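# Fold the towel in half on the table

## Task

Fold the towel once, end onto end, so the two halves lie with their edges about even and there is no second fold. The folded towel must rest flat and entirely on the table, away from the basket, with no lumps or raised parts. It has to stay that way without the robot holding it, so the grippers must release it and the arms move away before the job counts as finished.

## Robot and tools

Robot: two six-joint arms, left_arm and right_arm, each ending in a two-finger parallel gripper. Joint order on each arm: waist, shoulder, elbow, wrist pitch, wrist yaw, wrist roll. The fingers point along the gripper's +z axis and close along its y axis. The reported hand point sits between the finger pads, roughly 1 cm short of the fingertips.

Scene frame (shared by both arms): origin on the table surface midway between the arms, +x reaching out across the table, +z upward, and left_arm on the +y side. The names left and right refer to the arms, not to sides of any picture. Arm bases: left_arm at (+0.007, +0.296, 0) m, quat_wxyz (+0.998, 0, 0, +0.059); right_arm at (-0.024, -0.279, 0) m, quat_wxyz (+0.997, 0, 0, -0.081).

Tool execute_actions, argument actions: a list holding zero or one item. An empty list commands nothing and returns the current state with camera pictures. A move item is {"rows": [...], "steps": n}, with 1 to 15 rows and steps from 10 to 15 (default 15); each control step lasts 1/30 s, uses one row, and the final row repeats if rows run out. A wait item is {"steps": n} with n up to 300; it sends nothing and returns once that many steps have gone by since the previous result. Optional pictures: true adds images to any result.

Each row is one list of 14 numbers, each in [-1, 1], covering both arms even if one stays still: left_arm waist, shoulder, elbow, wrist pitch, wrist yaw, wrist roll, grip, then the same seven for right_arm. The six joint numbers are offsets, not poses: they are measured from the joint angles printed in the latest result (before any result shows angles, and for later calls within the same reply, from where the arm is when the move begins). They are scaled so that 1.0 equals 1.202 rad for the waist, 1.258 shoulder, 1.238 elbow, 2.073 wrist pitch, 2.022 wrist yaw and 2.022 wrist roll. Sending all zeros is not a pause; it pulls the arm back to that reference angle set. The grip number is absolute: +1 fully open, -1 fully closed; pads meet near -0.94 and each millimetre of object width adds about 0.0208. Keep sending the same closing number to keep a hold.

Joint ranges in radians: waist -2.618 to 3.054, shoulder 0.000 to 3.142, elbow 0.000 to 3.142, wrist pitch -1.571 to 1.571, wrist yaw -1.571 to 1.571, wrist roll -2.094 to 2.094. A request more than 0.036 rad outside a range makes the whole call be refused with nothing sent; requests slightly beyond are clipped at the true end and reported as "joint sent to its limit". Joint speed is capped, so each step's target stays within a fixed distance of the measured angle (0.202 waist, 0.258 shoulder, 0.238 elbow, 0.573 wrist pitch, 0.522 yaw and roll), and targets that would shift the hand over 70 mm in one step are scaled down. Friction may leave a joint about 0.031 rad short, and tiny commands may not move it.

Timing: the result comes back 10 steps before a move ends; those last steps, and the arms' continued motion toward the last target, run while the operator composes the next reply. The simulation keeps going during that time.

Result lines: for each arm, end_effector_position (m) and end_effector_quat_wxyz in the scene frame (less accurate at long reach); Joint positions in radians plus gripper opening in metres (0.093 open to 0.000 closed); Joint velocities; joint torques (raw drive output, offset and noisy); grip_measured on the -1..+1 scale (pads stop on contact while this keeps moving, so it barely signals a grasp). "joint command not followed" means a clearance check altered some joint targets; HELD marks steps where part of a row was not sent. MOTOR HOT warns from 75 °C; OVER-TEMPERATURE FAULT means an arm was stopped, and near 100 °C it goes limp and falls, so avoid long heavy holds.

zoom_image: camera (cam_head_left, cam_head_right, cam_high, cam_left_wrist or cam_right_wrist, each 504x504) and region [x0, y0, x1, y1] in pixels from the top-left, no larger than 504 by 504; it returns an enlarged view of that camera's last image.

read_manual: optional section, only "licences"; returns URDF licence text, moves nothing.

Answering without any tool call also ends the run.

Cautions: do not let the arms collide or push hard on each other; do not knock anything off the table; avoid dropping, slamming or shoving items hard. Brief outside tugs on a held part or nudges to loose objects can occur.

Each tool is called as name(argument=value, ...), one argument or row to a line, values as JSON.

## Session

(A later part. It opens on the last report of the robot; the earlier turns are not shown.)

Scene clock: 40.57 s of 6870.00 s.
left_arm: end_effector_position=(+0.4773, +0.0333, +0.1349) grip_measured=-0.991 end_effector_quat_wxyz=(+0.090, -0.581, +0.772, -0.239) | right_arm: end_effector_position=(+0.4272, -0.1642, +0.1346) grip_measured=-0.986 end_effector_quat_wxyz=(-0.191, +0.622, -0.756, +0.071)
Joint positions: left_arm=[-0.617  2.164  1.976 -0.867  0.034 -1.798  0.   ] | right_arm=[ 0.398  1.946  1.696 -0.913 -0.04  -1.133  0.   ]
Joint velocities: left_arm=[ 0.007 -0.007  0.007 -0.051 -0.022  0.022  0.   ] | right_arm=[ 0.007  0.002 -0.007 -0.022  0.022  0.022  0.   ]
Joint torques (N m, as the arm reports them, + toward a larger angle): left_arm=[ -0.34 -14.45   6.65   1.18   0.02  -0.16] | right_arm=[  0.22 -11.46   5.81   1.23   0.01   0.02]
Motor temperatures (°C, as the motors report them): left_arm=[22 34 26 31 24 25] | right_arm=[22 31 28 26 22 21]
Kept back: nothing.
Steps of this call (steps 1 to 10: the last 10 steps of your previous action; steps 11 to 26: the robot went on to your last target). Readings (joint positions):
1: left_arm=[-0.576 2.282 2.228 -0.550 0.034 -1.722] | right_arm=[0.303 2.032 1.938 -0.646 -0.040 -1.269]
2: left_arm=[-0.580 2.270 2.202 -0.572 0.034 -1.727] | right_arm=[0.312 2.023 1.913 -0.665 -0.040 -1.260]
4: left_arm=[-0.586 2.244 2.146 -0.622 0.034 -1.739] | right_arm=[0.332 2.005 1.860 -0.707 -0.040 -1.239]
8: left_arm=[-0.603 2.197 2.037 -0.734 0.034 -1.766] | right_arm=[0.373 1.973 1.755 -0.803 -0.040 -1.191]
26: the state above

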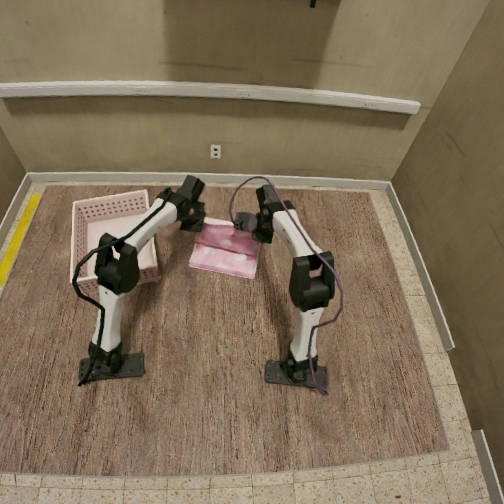

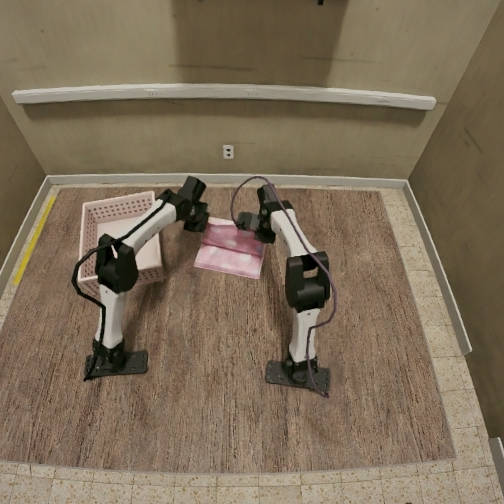

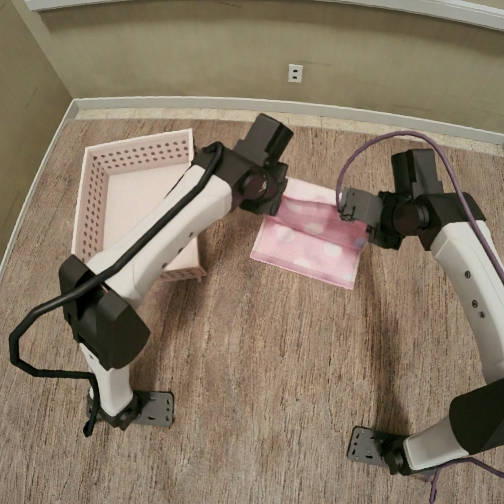

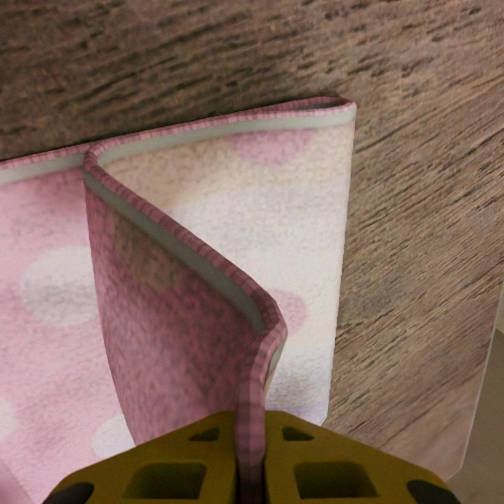

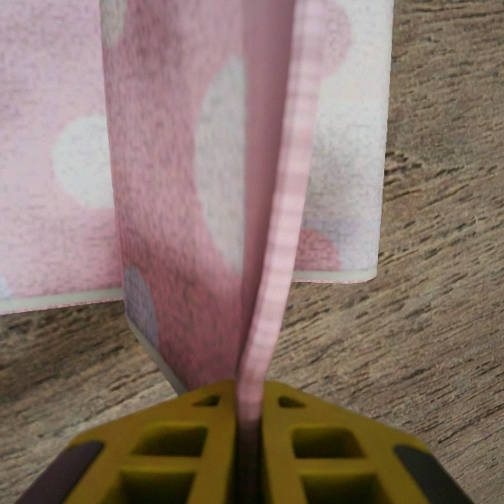

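execute_actions(
  actions=[
    {"rows": [[-0.003,-0.015,-0.026,0.004,0,-0.003,-1,0.006,-0.015,-0.026,0.007,0,0.004,-1],[-0.008,-0.027,-0.058,0.009,0,-0.007,-1,0.014,-0.026,-0.057,0.015,0,0.01,-1],[-0.012,-0.04,-0.094,0.015,0,-0.011,-1,0.023,-0.039,-0.093,0.024,0,0.016,-1],[-0.017,-0.054,-0.131,0.02,0,-0.016,-1,0.031,-0.052,-0.129,0.033,0,0.022,-1],[-0.023,-0.07,-0.173,0.027,0,-0.02,-1,0.041,-0.067,-0.17,0.044,0,0.029,-1],[-0.028,-0.085,-0.215,0.034,0,-0.025,-1,0.051,-0.082,-0.211,0.055,0,0.036,-1],[-0.034,-0.1,-0.257,0.04,0,-0.03,-1,0.061,-0.097,-0.252,0.065,0,0.043,-1],[-0.039,-0.116,-0.299,0.047,0,-0.035,-1,0.071,-0.112,-0.294,0.076,0,0.05,-1],[-0.045,-0.132,-0.34,0.053,0,-0.04,-1,0.081,-0.127,-0.335,0.086,0,0.057,-1],[-0.05,-0.147,-0.383,0.06,0,-0.045,-1,0.091,-0.142,-0.376,0.097,0,0.064,-1],[-0.056,-0.163,-0.424,0.066,0,-0.05,-1,0.101,-0.157,-0.417,0.108,0,0.071,-1],[-0.061,-0.177,-0.461,0.072,0,-0.055,-1,0.11,-0.17,-0.453,0.117,0,0.077,-1],[-0.065,-0.188,-0.493,0.077,0,-0.058,-1,0.118,-0.181,-0.484,0.125,0,0.083,-1],[-0.068,-0.196,-0.514,0.08,0,-0.061,-1,0.123,-0.189,-0.505,0.13,0,0.086,-1],[-0.069,-0.2,-0.524,0.082,0,-0.062,-1,0.125,-0.193,-0.515,0.133,0,0.088,-1]], "steps": 15},
  ],
)

execute_actions(
  actions=[
    {"steps": 28},
  ],
  pictures=true,
)

Scene clock: 43.97 s of 6870.00 s.
left_arm: end_effector_position=(+0.4611, +0.0397, +0.1198) grip_measured=-0.991 end_effector_quat_wxyz=(+0.081, -0.588, +0.773, -0.225) | right_arm: end_effector_position=(+0.4101, -0.1613, +0.1188) grip_measured=-0.986 end_effector_quat_wxyz=(-0.183, +0.621, -0.760, +0.063)
Joint positions: left_arm=[-0.621  2.119  1.862 -0.833  0.034 -1.811  0.   ] | right_arm=[ 0.414  1.904  1.585 -0.864 -0.04  -1.112  0.   ]
Joint velocities: left_arm=[-0.1   -0.486 -1.292  0.154  0.022 -0.183  0.   ] | right_arm=[ 0.227 -0.471 -1.238  0.3    0.022  0.271  0.   ]
Joint torques (N m, as the arm reports them, + toward a larger angle): left_arm=[ -1.61 -13.21   6.13   1.11  -0.01  -0.13] | right_arm=[  1.73 -10.49   5.11   1.08   0.01  -0.01]
Motor temperatures (°C, as the motors report them): left_arm=[22 36 26 31 24 25] | right_arm=[22 33 28 26 22 21]
Steps of this call (steps 1 to 30: the robot went on to your last target; steps 31 to 97: nothing new was sent; steps 98 to 102: the first 5 steps of this action). Readings (joint positions):
98: left_arm=[-0.617 2.164 1.976 -0.868 0.034 -1.799] | right_arm=[0.398 1.946 1.695 -0.912 -0.040 -1.132]
99: left_arm=[-0.617 2.160 1.965 -0.860 0.034 -1.800] | right_arm=[0.399 1.942 1.684 -0.904 -0.040 -1.130]
101: left_arm=[-0.618 2.136 1.905 -0.841 0.034 -1.806] | right_arm=[0.406 1.920 1.626 -0.877 -0.040 -1.120]
102: the state above

Scene clock: 44.90 s of 6870.00 s.
left_arm: end_effector_position=(+0.3492, +0.0615, +0.0404) grip_measured=-0.991 end_effector_quat_wxyz=(+0.024, -0.611, +0.780, -0.133) | right_arm: end_effector_position=(+0.3013, -0.1391, +0.0395) grip_measured=-0.986 end_effector_quat_wxyz=(-0.131, +0.621, -0.772, +0.016)
Joint positions: left_arm=[-0.703  1.935  1.346 -0.714  0.039 -1.918  0.   ] | right_arm=[ 0.549  1.723  1.072 -0.658 -0.044 -0.964  0.   ]
Joint velocities: left_arm=[ 0.007 -0.012  0.007 -0.037  0.066 -0.022  0.   ] | right_arm=[ 0.007 -0.007  0.012 -0.051  0.037  0.007  0.   ]
Joint torques (N m, as the arm reports them, + toward a larger angle): left_arm=[  0.32 -11.78   5.74   0.98  -0.03  -0.12] | right_arm=[ 0.14 -8.81  5.2   1.2   0.05  0.01]
Motor temperatures (°C, as the motors report them): left_arm=[22 36 26 30 24 25] | right_arm=[22 33 28 26 22 21]
Kept back: nothing.
Steps of this call (steps 1 to 10: the last 10 steps of your previous action; steps 11 to 28: the robot went on to your last target). Readings (joint positions):
1: left_arm=[-0.625 2.101 1.815 -0.825 0.034 -1.817] | right_arm=[0.424 1.887 1.538 -0.850 -0.040 -1.104]
2: left_arm=[-0.631 2.083 1.764 -0.817 0.034 -1.824] | right_arm=[0.437 1.870 1.488 -0.836 -0.040 -1.094]
4: left_arm=[-0.647 2.048 1.659 -0.801 0.034 -1.839] | right_arm=[0.466 1.835 1.384 -0.806 -0.040 -1.072]
8: left_arm=[-0.679 1.981 1.453 -0.766 0.034 -1.875] | right_arm=[0.520 1.768 1.181 -0.743 -0.040 -1.024]
28: the state above

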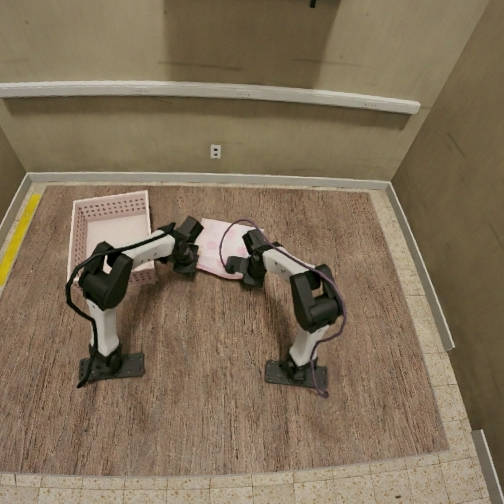

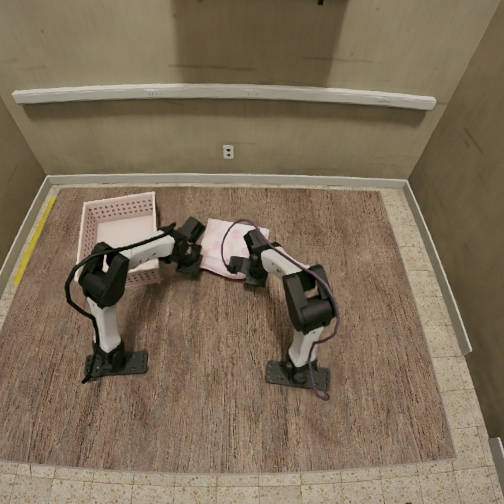

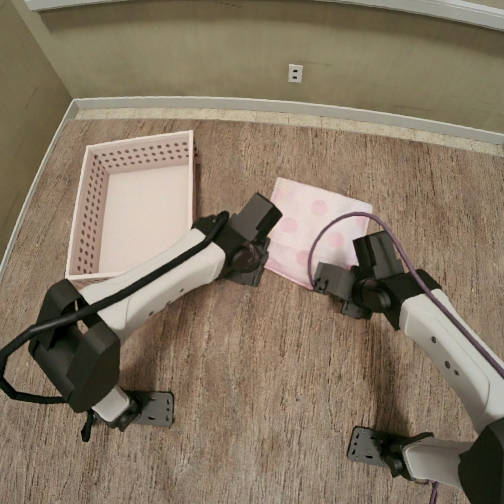

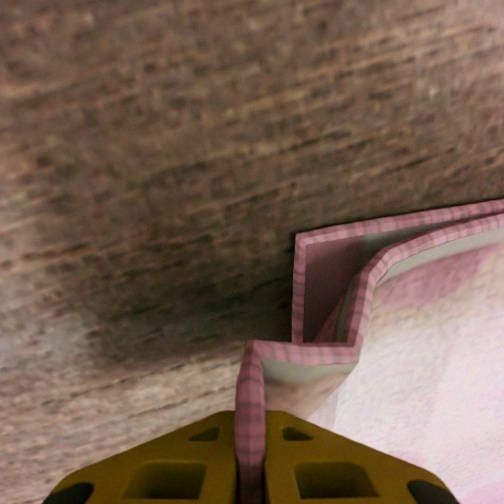

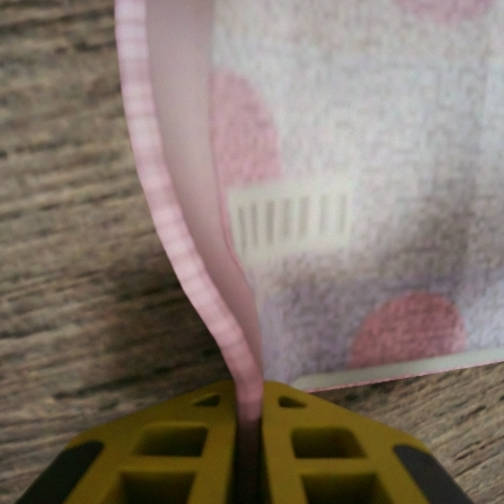

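execute_actions(
  actions=[
    {"rows": [[0.004,0.004,0.03,-0.004,0,0.003,-1,-0.006,0.004,0.03,-0.006,0,-0.004,-1],[0.008,0.012,0.06,-0.008,0,0.007,-1,-0.014,0.012,0.06,-0.014,0,-0.009,-1],[0.013,0.022,0.096,-0.014,0,0.011,-1,-0.023,0.022,0.095,-0.023,0,-0.015,-1],[0.018,0.033,0.132,-0.019,0,0.015,-1,-0.032,0.033,0.13,-0.031,0,-0.021,-1],[0.024,0.045,0.172,-0.025,0,0.02,-1,-0.042,0.045,0.17,-0.041,0,-0.028,-1],[0.03,0.057,0.213,-0.031,0,0.025,-1,-0.052,0.057,0.212,-0.051,0,-0.035,-1],[0.035,0.069,0.255,-0.037,0,0.029,-1,-0.062,0.069,0.253,-0.061,0,-0.042,-1],[0.041,0.081,0.296,-0.043,0,0.034,-1,-0.072,0.081,0.294,-0.071,0,-0.048,-1],[0.047,0.094,0.338,-0.049,0,0.039,-1,-0.083,0.093,0.335,-0.081,0,-0.055,-1],[0.053,0.106,0.38,-0.055,0,0.044,-1,-0.093,0.105,0.377,-0.091,0,-0.062,-1],[0.058,0.118,0.42,-0.062,0,0.049,-1,-0.103,0.117,0.418,-0.101,0,-0.069,-1],[0.063,0.129,0.458,-0.067,0,0.053,-1,-0.112,0.127,0.454,-0.11,0,-0.075,-1],[0.068,0.138,0.489,-0.071,0,0.056,-1,-0.119,0.136,0.485,-0.118,0,-0.08,-1],[0.071,0.144,0.51,-0.074,0,0.059,-1,-0.124,0.142,0.506,-0.123,0,-0.083,-1],[0.072,0.147,0.52,-0.076,0,0.06,-1,-0.127,0.145,0.516,-0.125,0,-0.085,-1]], "steps": 15},
  ],
)

execute_actions(
  actions=[
    {"steps": 18},
  ],
)

Scene clock: 46.97 s of 6870.00 s.
left_arm: end_effector_position=(+0.3675, +0.0525, +0.0564) grip_measured=-0.991 end_effector_quat_wxyz=(+0.030, -0.607, +0.781, -0.146) | right_arm: end_effector_position=(+0.3182, -0.1395, +0.0536) grip_measured=-0.986 end_effector_quat_wxyz=(-0.133, +0.622, -0.772, +0.019)
Joint positions: left_arm=[-0.697  1.967  1.449 -0.756  0.039 -1.907  0.   ] | right_arm=[ 0.531  1.756  1.169 -0.719 -0.044 -0.983  0.   ]
Joint velocities: left_arm=[ 0.11   0.374  1.287 -0.198 -0.022  0.168  0.   ] | right_arm=[-0.3    0.393  1.223 -0.432 -0.081 -0.286  0.   ]
Joint torques (N m, as the arm reports them, + toward a larger angle): left_arm=[  1.57 -10.27  10.3    1.11   0.03   0.01] | right_arm=[-1.06 -7.64  9.12  1.4   0.01 -0.09]
Motor temperatures (°C, as the motors report them): left_arm=[22 36 26 30 24 25] | right_arm=[22 33 28 26 22 21]
Steps of this call (steps 1 to 30: the robot went on to your last target; steps 31 to 57: nothing new was sent; steps 58 to 62: the first 5 steps of this action). Readings (joint positions):
58: left_arm=[-0.703 1.935 1.346 -0.713 0.039 -1.918] | right_arm=[0.549 1.723 1.072 -0.658 -0.044 -0.963]
59: left_arm=[-0.703 1.937 1.354 -0.721 0.039 -1.917] | right_arm=[0.548 1.725 1.079 -0.669 -0.044 -0.966]
61: left_arm=[-0.700 1.954 1.408 -0.747 0.039 -1.911] | right_arm=[0.539 1.742 1.130 -0.704 -0.044 -0.976]
62: the state above

Scene clock: 47.57 s of 6870.00 s.
left_arm: end_effector_position=(+0.4768, +0.0314, +0.1680) grip_measured=-0.991 end_effector_quat_wxyz=(+0.101, -0.576, +0.763, -0.275) | right_arm: end_effector_position=(+0.4280, -0.1640, +0.1576) grip_measured=-0.986 end_effector_quat_wxyz=(-0.221, +0.614, -0.754, +0.081)
Joint positions: left_arm=[-0.618  2.101  1.971 -0.847  0.039 -1.807  0.   ] | right_arm=[ 0.397  1.893  1.69  -0.895 -0.044 -1.123  0.   ]
Joint velocities: left_arm=[ 0.002  0.115  0.017 -0.198  0.051  0.037  0.   ] | right_arm=[ 0.012  0.071 -0.002 -0.139  0.022 -0.022  0.   ]
Joint torques (N m, as the arm reports them, + toward a larger angle): left_arm=[  0.31 -11.33   9.67   1.32   0.05  -0.03] | right_arm=[ 0.17 -8.83  8.38  1.42  0.01 -0.1 ]
Motor temperatures (°C, as the motors report them): left_arm=[22 36 26 30 24 25] | right_arm=[22 33 28 25 22 21]
Kept back: nothing.
Steps of this call (steps 1 to 10: the last 10 steps of your previous action; steps 11 to 18: the robot went on to your last target). Readings (joint positions):
1: left_arm=[-0.692 1.980 1.497 -0.763 0.039 -1.900] | right_arm=[0.520 1.770 1.216 -0.734 -0.044 -0.992]
2: left_arm=[-0.686 1.995 1.548 -0.769 0.039 -1.894] | right_arm=[0.508 1.785 1.267 -0.746 -0.044 -1.002]
4: left_arm=[-0.671 2.022 1.655 -0.778 0.039 -1.878] | right_arm=[0.481 1.813 1.375 -0.768 -0.044 -1.023]
8: left_arm=[-0.640 2.072 1.861 -0.805 0.039 -1.844] | right_arm=[0.430 1.864 1.581 -0.820 -0.044 -1.070]
18: the state above

execute_actions(
  actions=[
    {"rows": [[0.003,0.02,0.02,0.014,0,0.003,-1,-0.006,0.015,0.02,0.01,0,-0.004,-1],[0.006,0.03,0.034,0.03,0,0.006,-1,-0.012,0.025,0.038,0.021,0,-0.01,-1],[0.009,0.043,0.05,0.049,0,0.01,-1,-0.02,0.037,0.057,0.035,0,-0.016,-1],[0.013,0.057,0.068,0.068,0,0.013,-1,-0.028,0.049,0.077,0.048,0,-0.022,-1],[0.017,0.073,0.088,0.089,0,0.017,-1,-0.036,0.063,0.1,0.063,0,-0.029,-1],[0.021,0.09,0.108,0.111,0,0.022,-1,-0.045,0.078,0.123,0.079,0,-0.036,-1],[0.025,0.107,0.128,0.132,0,0.026,-1,-0.054,0.093,0.147,0.094,0,-0.043,-1],[0.03,0.124,0.149,0.154,0,0.03,-1,-0.063,0.108,0.171,0.109,0,-0.05,-1],[0.034,0.141,0.17,0.176,0,0.034,-1,-0.072,0.122,0.195,0.125,0,-0.057,-1],[0.038,0.158,0.191,0.197,0,0.039,-1,-0.08,0.137,0.219,0.14,0,-0.064,-1],[0.042,0.175,0.212,0.219,0,0.043,-1,-0.089,0.152,0.243,0.156,0,-0.071,-1],[0.046,0.19,0.231,0.238,0,0.047,-1,-0.097,0.165,0.264,0.169,0,-0.077,-1],[0.049,0.203,0.246,0.254,0,0.05,-1,-0.103,0.177,0.282,0.18,0,-0.083,-1],[0.051,0.212,0.257,0.265,0,0.052,-1,-0.108,0.184,0.294,0.188,0,-0.086,-1],[0.052,0.216,0.262,0.27,0,0.053,-1,-0.11,0.188,0.3,0.192,0,-0.088,-1]], "steps": 15},
  ],
)

execute_actions(
  actions=[
    {"steps": 28},
  ],
  pictures=true,
)

Scene clock: 49.10 s of 6870.00 s.
left_arm: end_effector_position=(+0.4941, +0.0232, +0.1693) grip_measured=-0.991 end_effector_quat_wxyz=(+0.113, -0.568, +0.760, -0.294) | right_arm: end_effector_position=(+0.4450, -0.1660, +0.1598) grip_measured=-0.986 end_effector_quat_wxyz=(-0.231, +0.616, -0.747, +0.091)
Joint positions: left_arm=[-0.617  2.145  2.018 -0.804  0.039 -1.795  0.   ] | right_arm=[ 0.385  1.935  1.743 -0.879 -0.044 -1.147  0.   ]
Joint velocities: left_arm=[ 0.042  0.481  0.593  0.755 -0.081  0.168  0.   ] | right_arm=[-0.217  0.452  0.662  0.564  0.051 -0.198  0.   ]
Joint torques (N m, as the arm reports them, + toward a larger angle): left_arm=[  1.63 -11.04  10.31   1.72   0.05  -0.02] | right_arm=[-1.34 -8.94  9.16  1.87  0.   -0.09]
Motor temperatures (°C, as the motors report them): left_arm=[22 37 26 30 24 25] | right_arm=[22 33 28 25 22 21]
Steps of this call (steps 1 to 30: the robot went on to your last target; steps 31 to 41: nothing new was sent; steps 42 to 46: the first 5 steps of this action). Readings (joint positions):
42: left_arm=[-0.618 2.110 1.971 -0.861 0.039 -1.802] | right_arm=[0.397 1.899 1.690 -0.911 -0.044 -1.129]
43: left_arm=[-0.618 2.112 1.973 -0.855 0.039 -1.802] | right_arm=[0.396 1.901 1.694 -0.909 -0.044 -1.131]
45: left_arm=[-0.618 2.130 1.998 -0.828 0.039 -1.799] | right_arm=[0.391 1.920 1.721 -0.894 -0.044 -1.139]
46: the state above

Scene clock: 50.03 s of 6870.00 s.
left_arm: end_effector_position=(+0.6178, -0.0032, +0.2367) grip_measured=-0.991 end_effector_quat_wxyz=(+0.245, -0.484, +0.682, -0.490) | right_arm: end_effector_position=(+0.5781, -0.2073, +0.2371) grip_measured=-0.986 end_effector_quat_wxyz=(-0.394, +0.580, -0.671, +0.241)
Joint positions: left_arm=[-0.563  2.368  2.269 -0.312  0.041 -1.706  0.   ] | right_arm=[ 0.269  2.122  2.033 -0.523 -0.047 -1.295  0.   ]
Joint velocities: left_arm=[-0.022  0.002 -0.012  0.022 -0.095 -0.037  0.   ] | right_arm=[ 0.002 -0.022 -0.002 -0.007 -0.007  0.037  0.   ]
Joint torques (N m, as the arm reports them, + toward a larger angle): left_arm=[  0.78 -14.41  11.05   2.25  -0.01   0.02] | right_arm=[ -0.21 -11.02   9.5    2.43   0.04  -0.07]
Motor temperatures (°C, as the motors report them): left_arm=[22 37 26 30 24 25] | right_arm=[22 33 28 26 22 21]
Kept back: nothing.
Steps of this call (steps 1 to 10: the last 10 steps of your previous action; steps 11 to 28: the robot went on to your last target). Readings (joint positions):
1: left_arm=[-0.614 2.164 2.042 -0.774 0.039 -1.790] | right_arm=[0.376 1.952 1.768 -0.859 -0.044 -1.155]
2: left_arm=[-0.611 2.183 2.066 -0.740 0.039 -1.784] | right_arm=[0.366 1.972 1.796 -0.835 -0.044 -1.165]
4: left_arm=[-0.601 2.227 2.116 -0.665 0.039 -1.772] | right_arm=[0.343 2.011 1.854 -0.781 -0.044 -1.186]
8: left_arm=[-0.577 2.317 2.214 -0.502 0.039 -1.742] | right_arm=[0.295 2.086 1.970 -0.661 -0.044 -1.234]
28: the state above

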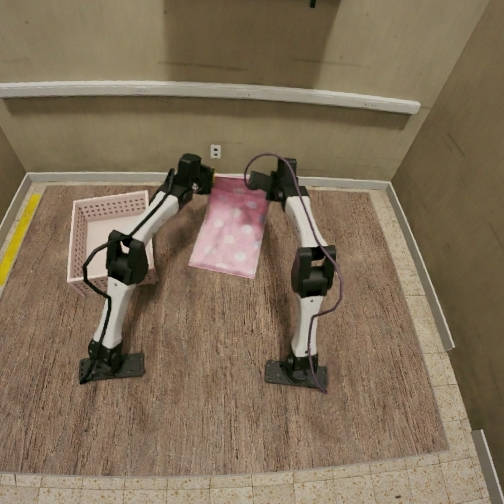

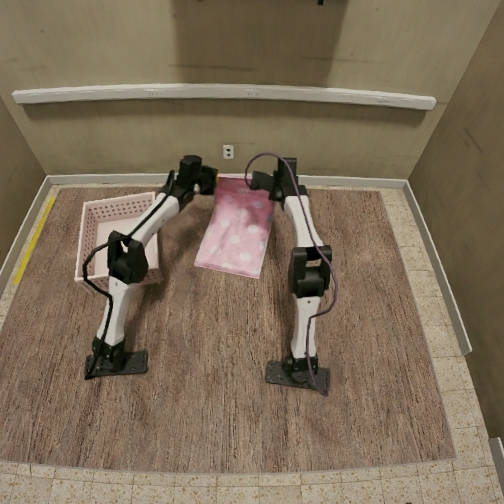

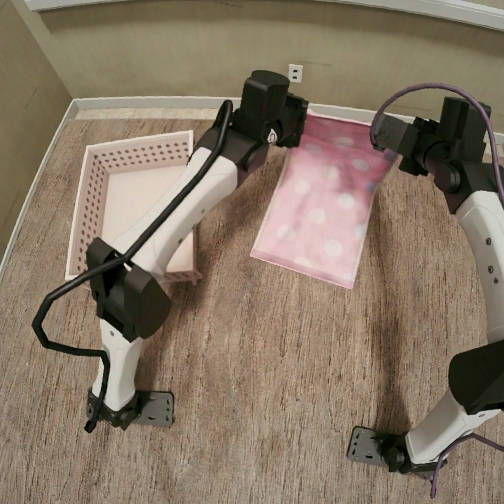

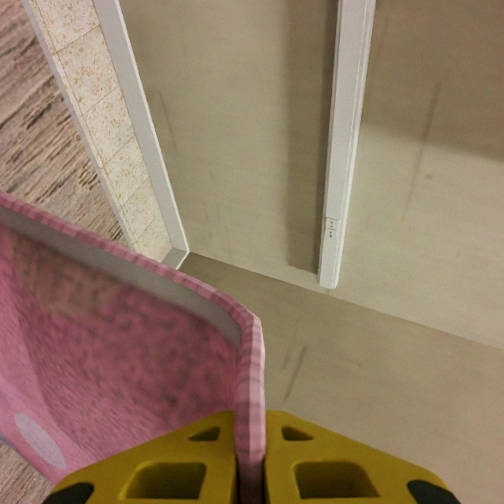

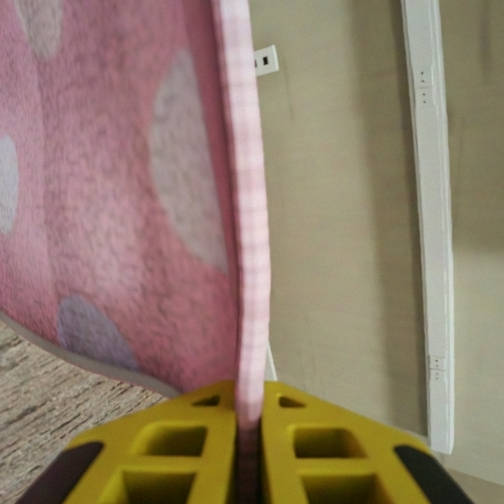

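execute_actions(
  actions=[
    {"rows": [[0,0.015,0.015,0.01,0,0,-1,0,0.015,0.015,0.01,0,0,-1],[0,0.03,0.025,0.015,0,0,-1,0,0.03,0.025,0.015,0,0,-1],[0.003,0.045,0.037,0.02,0,0,-1,-0.003,0.045,0.037,0.02,0,0,-1],[0.006,0.058,0.048,0.02,0,0,-1,-0.005,0.058,0.048,0.02,0,0,-1],[0.008,0.068,0.055,0.02,0,0,-1,-0.006,0.068,0.055,0.02,0,0,-1]], "steps": 12},
  ],
)

execute_actions(
  actions=[
    {"steps": 16},
  ],
  pictures=true,
)

Scene clock: 50.87 s of 6870.00 s.
left_arm: end_effector_position=(+0.6184, -0.0035, +0.2361) grip_measured=-0.991 end_effector_quat_wxyz=(+0.246, -0.484, +0.682, -0.491) | right_arm: end_effector_position=(+0.5790, -0.2072, +0.2355) grip_measured=-0.986 end_effector_quat_wxyz=(-0.393, +0.580, -0.671, +0.241)
Joint positions: left_arm=[-0.563  2.37   2.27  -0.309  0.041 -1.706  0.   ] | right_arm=[ 0.269  2.126  2.033 -0.52  -0.047 -1.296  0.   ]
Joint velocities: left_arm=[ 0.002  0.071  0.09   0.11  -0.051 -0.022  0.   ] | right_arm=[ 0.002  0.085  0.022  0.139 -0.051  0.007  0.   ]
Joint torques (N m, as the arm reports them, + toward a larger angle): left_arm=[ -0.01 -12.38  10.82   2.15   0.04  -0.05] | right_arm=[ 0.12 -9.37  9.64  2.24  0.03 -0.02]
Motor temperatures (°C, as the motors report them): left_arm=[22 37 27 31 24 25] | right_arm=[22 34 29 26 22 21]
Steps of this call (steps 1 to 23: the robot went on to your last target; steps 24 to 25: the first 2 steps of this action). Readings (joint positions):
24: left_arm=[-0.563 2.368 2.269 -0.311 0.041 -1.706] | right_arm=[0.269 2.123 2.033 -0.522 -0.047 -1.296]
25: the state above

Scene clock: 51.40 s of 6870.00 s.
left_arm: end_effector_position=(+0.6312, -0.0096, +0.2024) grip_measured=-0.991 end_effector_quat_wxyz=(+0.241, -0.488, +0.687, -0.482) | right_arm: end_effector_position=(+0.5953, -0.2055, +0.2039) grip_measured=-0.986 end_effector_quat_wxyz=(-0.382, +0.585, -0.677, +0.233)
Joint positions: left_arm=[-0.563  2.457  2.31  -0.287  0.041 -1.706  0.   ] | right_arm=[ 0.269  2.214  2.071 -0.5   -0.047 -1.296  0.   ]
Joint velocities: left_arm=[-0.007  0.012 -0.002 -0.037  0.051  0.037  0.   ] | right_arm=[ 0.007 -0.017 -0.012 -0.022  0.066 -0.066  0.   ]
Joint torques (N m, as the arm reports them, + toward a larger angle): left_arm=[  0.92 -15.7   11.1    2.14   0.05  -0.05] | right_arm=[ -0.4  -12.82   9.65   2.33   0.03  -0.02]
Motor temperatures (°C, as the motors report them): left_arm=[22 38 27 31 24 25] | right_arm=[22 34 29 26 22 21]
Kept back: nothing.
Steps of this call (steps 1 to 10: the last 10 steps of your previous action; steps 11 to 16: the robot went on to your last target). Readings (joint positions):
1: left_arm=[-0.563 2.378 2.277 -0.306 0.041 -1.706] | right_arm=[0.269 2.134 2.039 -0.517 -0.047 -1.296]
2: left_arm=[-0.563 2.389 2.289 -0.301 0.041 -1.706] | right_arm=[0.269 2.147 2.050 -0.514 -0.047 -1.296]
4: left_arm=[-0.563 2.415 2.308 -0.291 0.041 -1.706] | right_arm=[0.269 2.176 2.069 -0.504 -0.047 -1.296]
8: left_arm=[-0.563 2.448 2.310 -0.289 0.041 -1.706] | right_arm=[0.269 2.210 2.071 -0.501 -0.047 -1.296]
16: the state above

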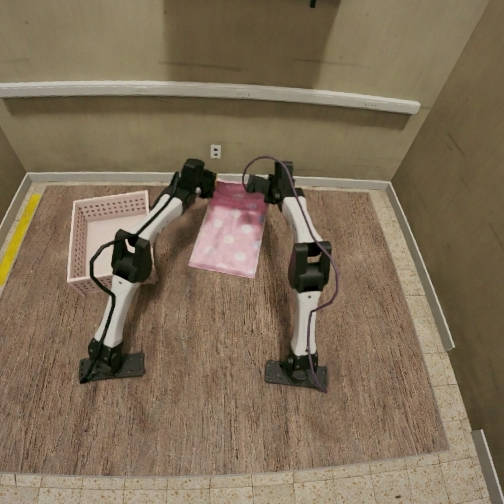

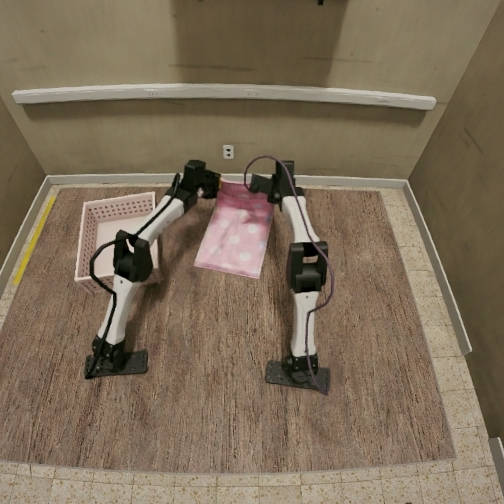

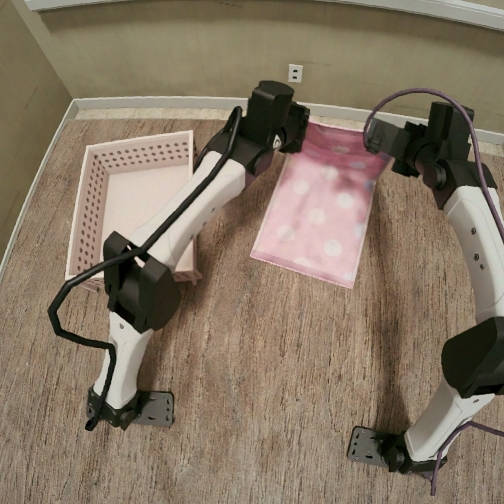

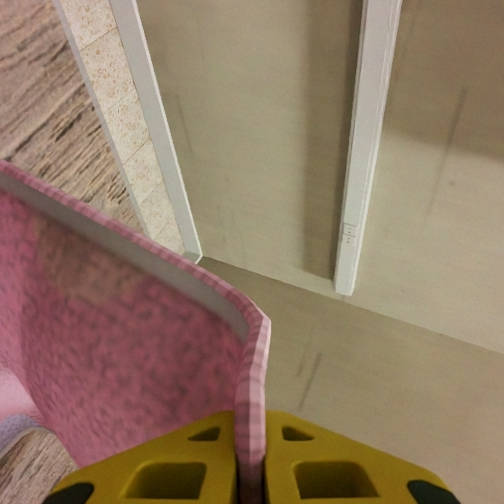

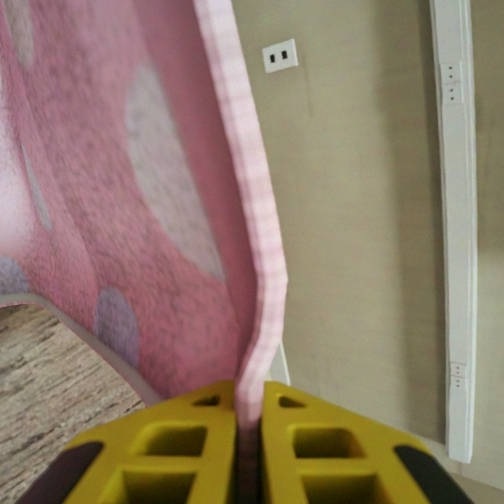

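execute_actions(
  actions=[
    {"rows": [[-0.002,-0.012,-0.013,-0.013,0,-0.002,-1,0.004,-0.011,-0.015,-0.008,0,0.004,-1],[-0.003,-0.022,-0.028,-0.028,0,-0.005,-1,0.009,-0.02,-0.033,-0.018,0,0.009,-1],[-0.005,-0.034,-0.046,-0.046,0,-0.008,-1,0.015,-0.03,-0.054,-0.029,0,0.014,-1],[-0.008,-0.046,-0.063,-0.064,0,-0.012,-1,0.02,-0.041,-0.075,-0.04,0,0.02,-1],[-0.01,-0.06,-0.083,-0.084,0,-0.016,-1,0.027,-0.053,-0.098,-0.053,0,0.026,-1],[-0.012,-0.075,-0.104,-0.105,0,-0.019,-1,0.034,-0.066,-0.122,-0.066,0,0.032,-1],[-0.015,-0.089,-0.124,-0.125,0,-0.023,-1,0.04,-0.079,-0.146,-0.079,0,0.038,-1],[-0.017,-0.104,-0.144,-0.146,0,-0.027,-1,0.047,-0.092,-0.17,-0.092,0,0.044,-1],[-0.02,-0.118,-0.164,-0.166,0,-0.031,-1,0.053,-0.105,-0.194,-0.105,0,0.051,-1],[-0.022,-0.133,-0.185,-0.187,0,-0.034,-1,0.06,-0.118,-0.218,-0.118,0,0.057,-1],[-0.024,-0.147,-0.205,-0.207,0,-0.038,-1,0.066,-0.131,-0.241,-0.131,0,0.063,-1],[-0.026,-0.16,-0.223,-0.225,0,-0.041,-1,0.072,-0.143,-0.262,-0.143,0,0.069,-1],[-0.028,-0.171,-0.238,-0.241,0,-0.044,-1,0.077,-0.152,-0.28,-0.152,0,0.073,-1],[-0.029,-0.178,-0.248,-0.251,0,-0.046,-1,0.08,-0.159,-0.292,-0.159,0,0.076,-1],[-0.03,-0.182,-0.253,-0.256,0,-0.047,-1,0.082,-0.162,-0.298,-0.162,0,0.078,-1]], "steps": 15},
  ],
)

execute_actions(
  actions=[
    {"steps": 26},
  ],
  pictures=true,
)

Scene clock: 52.73 s of 6870.00 s.
left_arm: end_effector_position=(+0.6196, -0.0044, +0.1871) grip_measured=-0.991 end_effector_quat_wxyz=(+0.223, -0.503, +0.700, -0.455) | right_arm: end_effector_position=(+0.5810, -0.2035, +0.1884) grip_measured=-0.986 end_effector_quat_wxyz=(-0.362, +0.589, -0.690, +0.214)
Joint positions: left_arm=[-0.563  2.429  2.264 -0.345  0.041 -1.715  0.   ] | right_arm=[ 0.275  2.189  2.014 -0.529 -0.047 -1.279  0.   ]
Joint velocities: left_arm=[-0.012 -0.369 -0.628 -0.74  -0.066 -0.125  0.   ] | right_arm=[ 0.105 -0.344 -0.725 -0.476 -0.037  0.168  0.   ]
Joint torques (N m, as the arm reports them, + toward a larger angle): left_arm=[ -0.91 -17.24   7.07   1.88   0.06  -0.1 ] | right_arm=[  1.77 -13.76   5.83   1.89   0.02   0.06]
Motor temperatures (°C, as the motors report them): left_arm=[22 39 27 31 24 25] | right_arm=[22 34 29 26 22 21]
Steps of this call (steps 1 to 15: the robot went on to your last target; steps 16 to 35: nothing new was sent; steps 36 to 40: the first 5 steps of this action). Readings (joint positions):
36: left_arm=[-0.563 2.457 2.310 -0.290 0.041 -1.706] | right_arm=[0.269 2.214 2.071 -0.502 -0.047 -1.296]
37: left_arm=[-0.563 2.456 2.310 -0.297 0.041 -1.707] | right_arm=[0.269 2.213 2.068 -0.504 -0.047 -1.294]
39: left_arm=[-0.563 2.441 2.285 -0.322 0.041 -1.712] | right_arm=[0.271 2.200 2.038 -0.516 -0.047 -1.286]
40: the state above

Scene clock: 53.60 s of 6870.00 s.
left_arm: end_effector_position=(+0.5021, +0.0323, +0.1123) grip_measured=-0.991 end_effector_quat_wxyz=(+0.093, -0.587, +0.766, -0.247) | right_arm: end_effector_position=(+0.4546, -0.1717, +0.1103) grip_measured=-0.986 end_effector_quat_wxyz=(-0.200, +0.615, -0.759, +0.076)
Joint positions: left_arm=[-0.595  2.251  2.019 -0.805  0.041 -1.796  0.   ] | right_arm=[ 0.368  2.034  1.719 -0.827 -0.047 -1.147  0.   ]
Joint velocities: left_arm=[-0.007 -0.002 -0.002  0.081 -0.022 -0.037  0.   ] | right_arm=[-0.007  0.002 -0.007  0.066  0.022 -0.066  0.   ]
Joint torques (N m, as the arm reports them, + toward a larger angle): left_arm=[ -0.37 -15.22   6.25   1.17   0.02  -0.12] | right_arm=[  0.11 -12.3    5.56   1.23   0.01   0.04]
Motor temperatures (°C, as the motors report them): left_arm=[22 39 27 31 24 25] | right_arm=[22 35 29 26 22 21]
Kept back: nothing.
Steps of this call (steps 1 to 10: the last 10 steps of your previous action; steps 11 to 26: the robot went on to your last target). Readings (joint positions):
1: left_arm=[-0.564 2.414 2.241 -0.372 0.041 -1.720] | right_arm=[0.280 2.176 1.987 -0.546 -0.047 -1.271]
2: left_arm=[-0.565 2.399 2.216 -0.404 0.041 -1.725] | right_arm=[0.287 2.162 1.958 -0.566 -0.047 -1.263]
4: left_arm=[-0.570 2.365 2.165 -0.474 0.041 -1.738] | right_arm=[0.306 2.133 1.897 -0.612 -0.047 -1.244]
8: left_arm=[-0.583 2.294 2.067 -0.627 0.041 -1.763] | right_arm=[0.346 2.072 1.780 -0.716 -0.047 -1.200]
26: the state above

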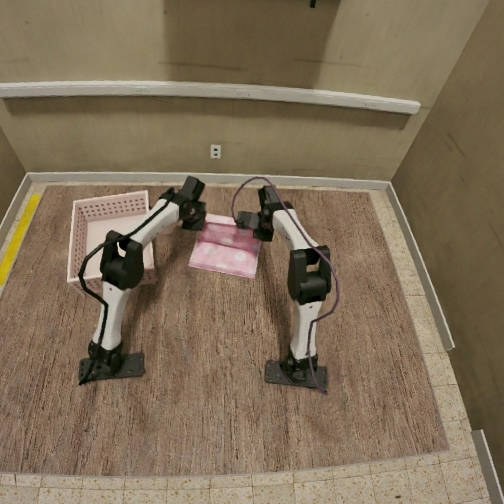

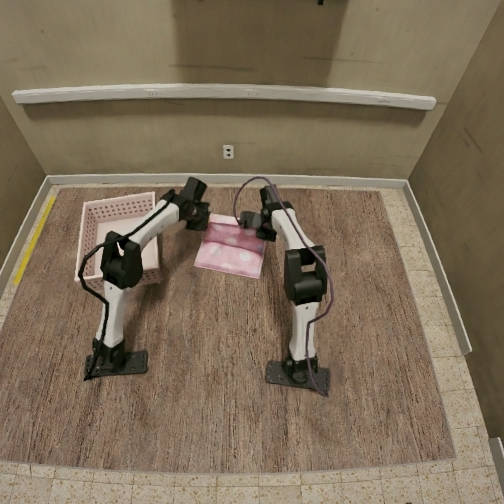

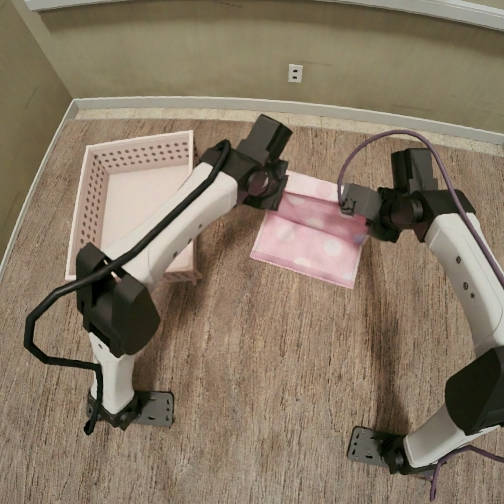

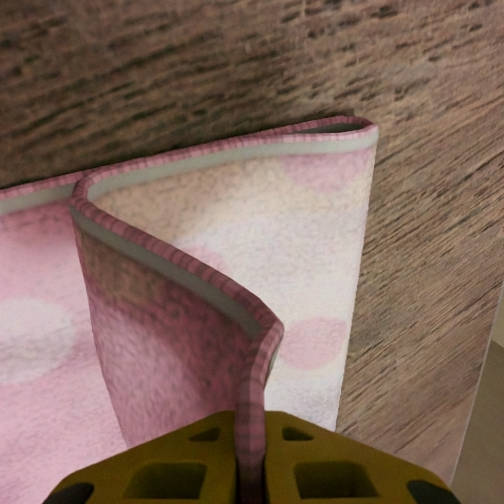

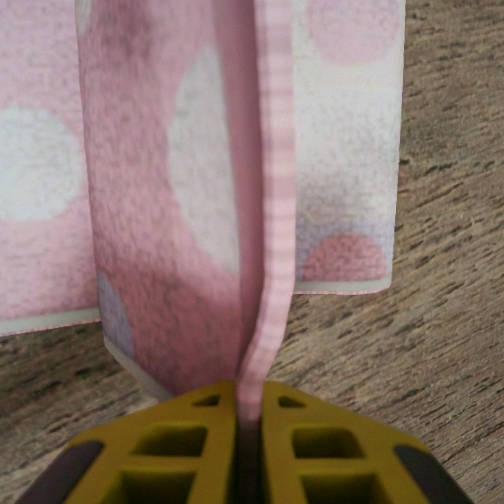

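execute_actions(
  actions=[
    {"rows": [[-0.002,-0.012,-0.019,0,0,-0.002,-1,0.005,-0.013,-0.022,0.004,0,0.004,-1],[-0.005,-0.02,-0.041,-0.001,0,-0.005,-1,0.011,-0.023,-0.048,0.01,0,0.008,-1],[-0.009,-0.029,-0.068,-0.002,0,-0.008,-1,0.018,-0.035,-0.078,0.016,0,0.013,-1],[-0.012,-0.038,-0.094,-0.003,0,-0.012,-1,0.025,-0.047,-0.109,0.022,0,0.018,-1],[-0.016,-0.049,-0.124,-0.004,0,-0.016,-1,0.033,-0.06,-0.143,0.029,0,0.024,-1],[-0.02,-0.06,-0.154,-0.005,0,-0.019,-1,0.041,-0.074,-0.178,0.036,0,0.03,-1],[-0.024,-0.07,-0.184,-0.006,0,-0.023,-1,0.049,-0.088,-0.213,0.043,0,0.036,-1],[-0.027,-0.081,-0.214,-0.007,0,-0.027,-1,0.057,-0.102,-0.247,0.05,0,0.042,-1],[-0.031,-0.092,-0.244,-0.008,0,-0.031,-1,0.065,-0.116,-0.282,0.057,0,0.047,-1],[-0.035,-0.103,-0.274,-0.009,0,-0.034,-1,0.073,-0.131,-0.317,0.064,0,0.053,-1],[-0.039,-0.114,-0.305,-0.01,0,-0.038,-1,0.081,-0.145,-0.352,0.071,0,0.059,-1],[-0.042,-0.124,-0.331,-0.011,0,-0.041,-1,0.088,-0.158,-0.382,0.077,0,0.064,-1],[-0.045,-0.133,-0.353,-0.012,0,-0.044,-1,0.094,-0.168,-0.408,0.083,0,0.069,-1],[-0.047,-0.138,-0.368,-0.012,0,-0.046,-1,0.098,-0.175,-0.425,0.086,0,0.072,-1],[-0.048,-0.141,-0.376,-0.012,0,-0.047,-1,0.1,-0.179,-0.434,0.088,0,0.073,-1]], "steps": 15},
  ],
)

execute_actions(
  actions=[
    {"steps": 26},
  ],
  pictures=true,
)

Scene clock: 54.97 s of 6870.00 s.
left_arm: end_effector_position=(+0.4884, +0.0373, +0.0998) grip_measured=-0.991 end_effector_quat_wxyz=(+0.083, -0.592, +0.768, -0.230) | right_arm: end_effector_position=(+0.4399, -0.1688, +0.0989) grip_measured=-0.986 end_effector_quat_wxyz=(-0.193, +0.615, -0.762, +0.069)
Joint positions: left_arm=[-0.598  2.223  1.944 -0.798  0.041 -1.805  0.   ] | right_arm=[ 0.38   1.999  1.629 -0.79  -0.047 -1.131  0.   ]
Joint velocities: left_arm=[-0.071 -0.325 -0.882  0.007  0.022 -0.168  0.   ] | right_arm=[ 0.188 -0.418 -1.057  0.227 -0.007  0.198  0.   ]
Joint torques (N m, as the arm reports them, + toward a larger angle): left_arm=[ -1.05 -14.35   5.91   1.07   0.01  -0.14] | right_arm=[  1.39 -11.33   5.04   1.13   0.     0.01]
Motor temperatures (°C, as the motors report them): left_arm=[22 40 27 31 24 25] | right_arm=[22 35 29 26 22 21]
Steps of this call (steps 1 to 30: the robot went on to your last target; steps 31 to 36: nothing new was sent; steps 37 to 41: the first 5 steps of this action). Readings (joint positions):
37: left_arm=[-0.595 2.251 2.019 -0.807 0.041 -1.796] | right_arm=[0.368 2.034 1.719 -0.827 -0.047 -1.146]
38: left_arm=[-0.595 2.249 2.013 -0.804 0.041 -1.797] | right_arm=[0.369 2.032 1.711 -0.821 -0.047 -1.144]
40: left_arm=[-0.596 2.234 1.974 -0.799 0.041 -1.801] | right_arm=[0.374 2.013 1.664 -0.800 -0.047 -1.137]
41: the state above

Scene clock: 55.83 s of 6870.00 s.
left_arm: end_effector_position=(+0.3860, +0.0608, +0.0346) grip_measured=-0.991 end_effector_quat_wxyz=(+0.015, -0.618, +0.778, -0.110) | right_arm: end_effector_position=(+0.3400, -0.1461, +0.0393) grip_measured=-0.986 end_effector_quat_wxyz=(-0.139, +0.616, -0.775, +0.021)
Joint positions: left_arm=[-0.655  2.095  1.57  -0.829  0.049 -1.885  0.   ] | right_arm=[ 0.49   1.83   1.198 -0.661 -0.054 -1.008  0.   ]
Joint velocities: left_arm=[-0.012 -0.007 -0.012 -0.022 -0.037 -0.007  0.   ] | right_arm=[ 0.007  0.007  0.022 -0.022 -0.051  0.007  0.   ]
Joint torques (N m, as the arm reports them, + toward a larger angle): left_arm=[  0.33 -13.2    5.94   0.7   -0.06  -0.14] | right_arm=[ 0.01 -9.85  4.99  1.19  0.07  0.02]
Motor temperatures (°C, as the motors report them): left_arm=[22 40 27 31 24 25] | right_arm=[22 35 29 26 22 21]
Kept back: nothing.
Steps of this call (steps 1 to 10: the last 10 steps of your previous action; steps 11 to 26: the robot went on to your last target). Readings (joint positions):
1: left_arm=[-0.602 2.212 1.910 -0.798 0.041 -1.810] | right_arm=[0.389 1.984 1.590 -0.781 -0.047 -1.123]
2: left_arm=[-0.606 2.200 1.873 -0.799 0.041 -1.815] | right_arm=[0.399 1.968 1.547 -0.772 -0.047 -1.115]
4: left_arm=[-0.617 2.177 1.798 -0.802 0.041 -1.827] | right_arm=[0.423 1.937 1.459 -0.755 -0.047 -1.097]
8: left_arm=[-0.638 2.131 1.649 -0.812 0.042 -1.853] | right_arm=[0.466 1.872 1.288 -0.716 -0.047 -1.057]
26: the state above

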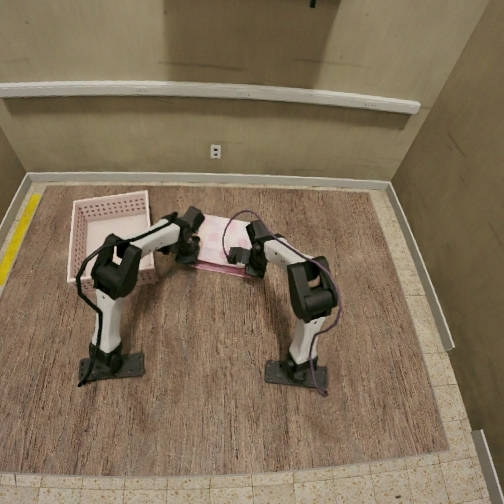

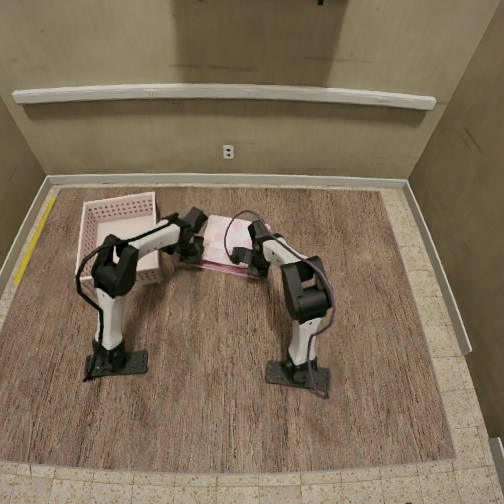

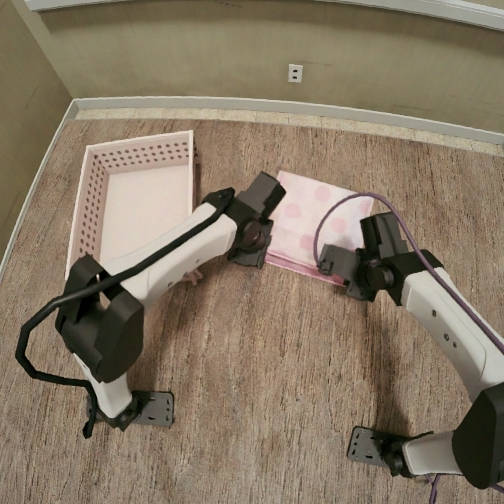

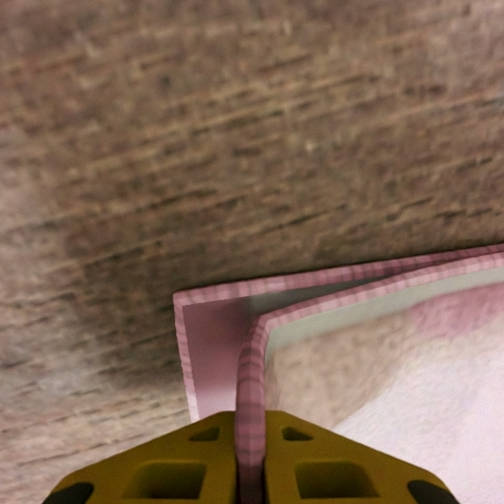

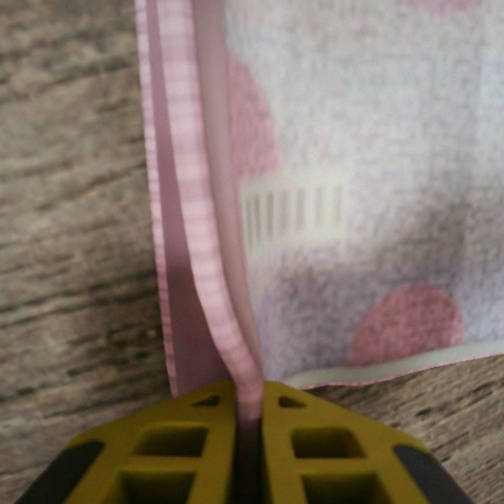

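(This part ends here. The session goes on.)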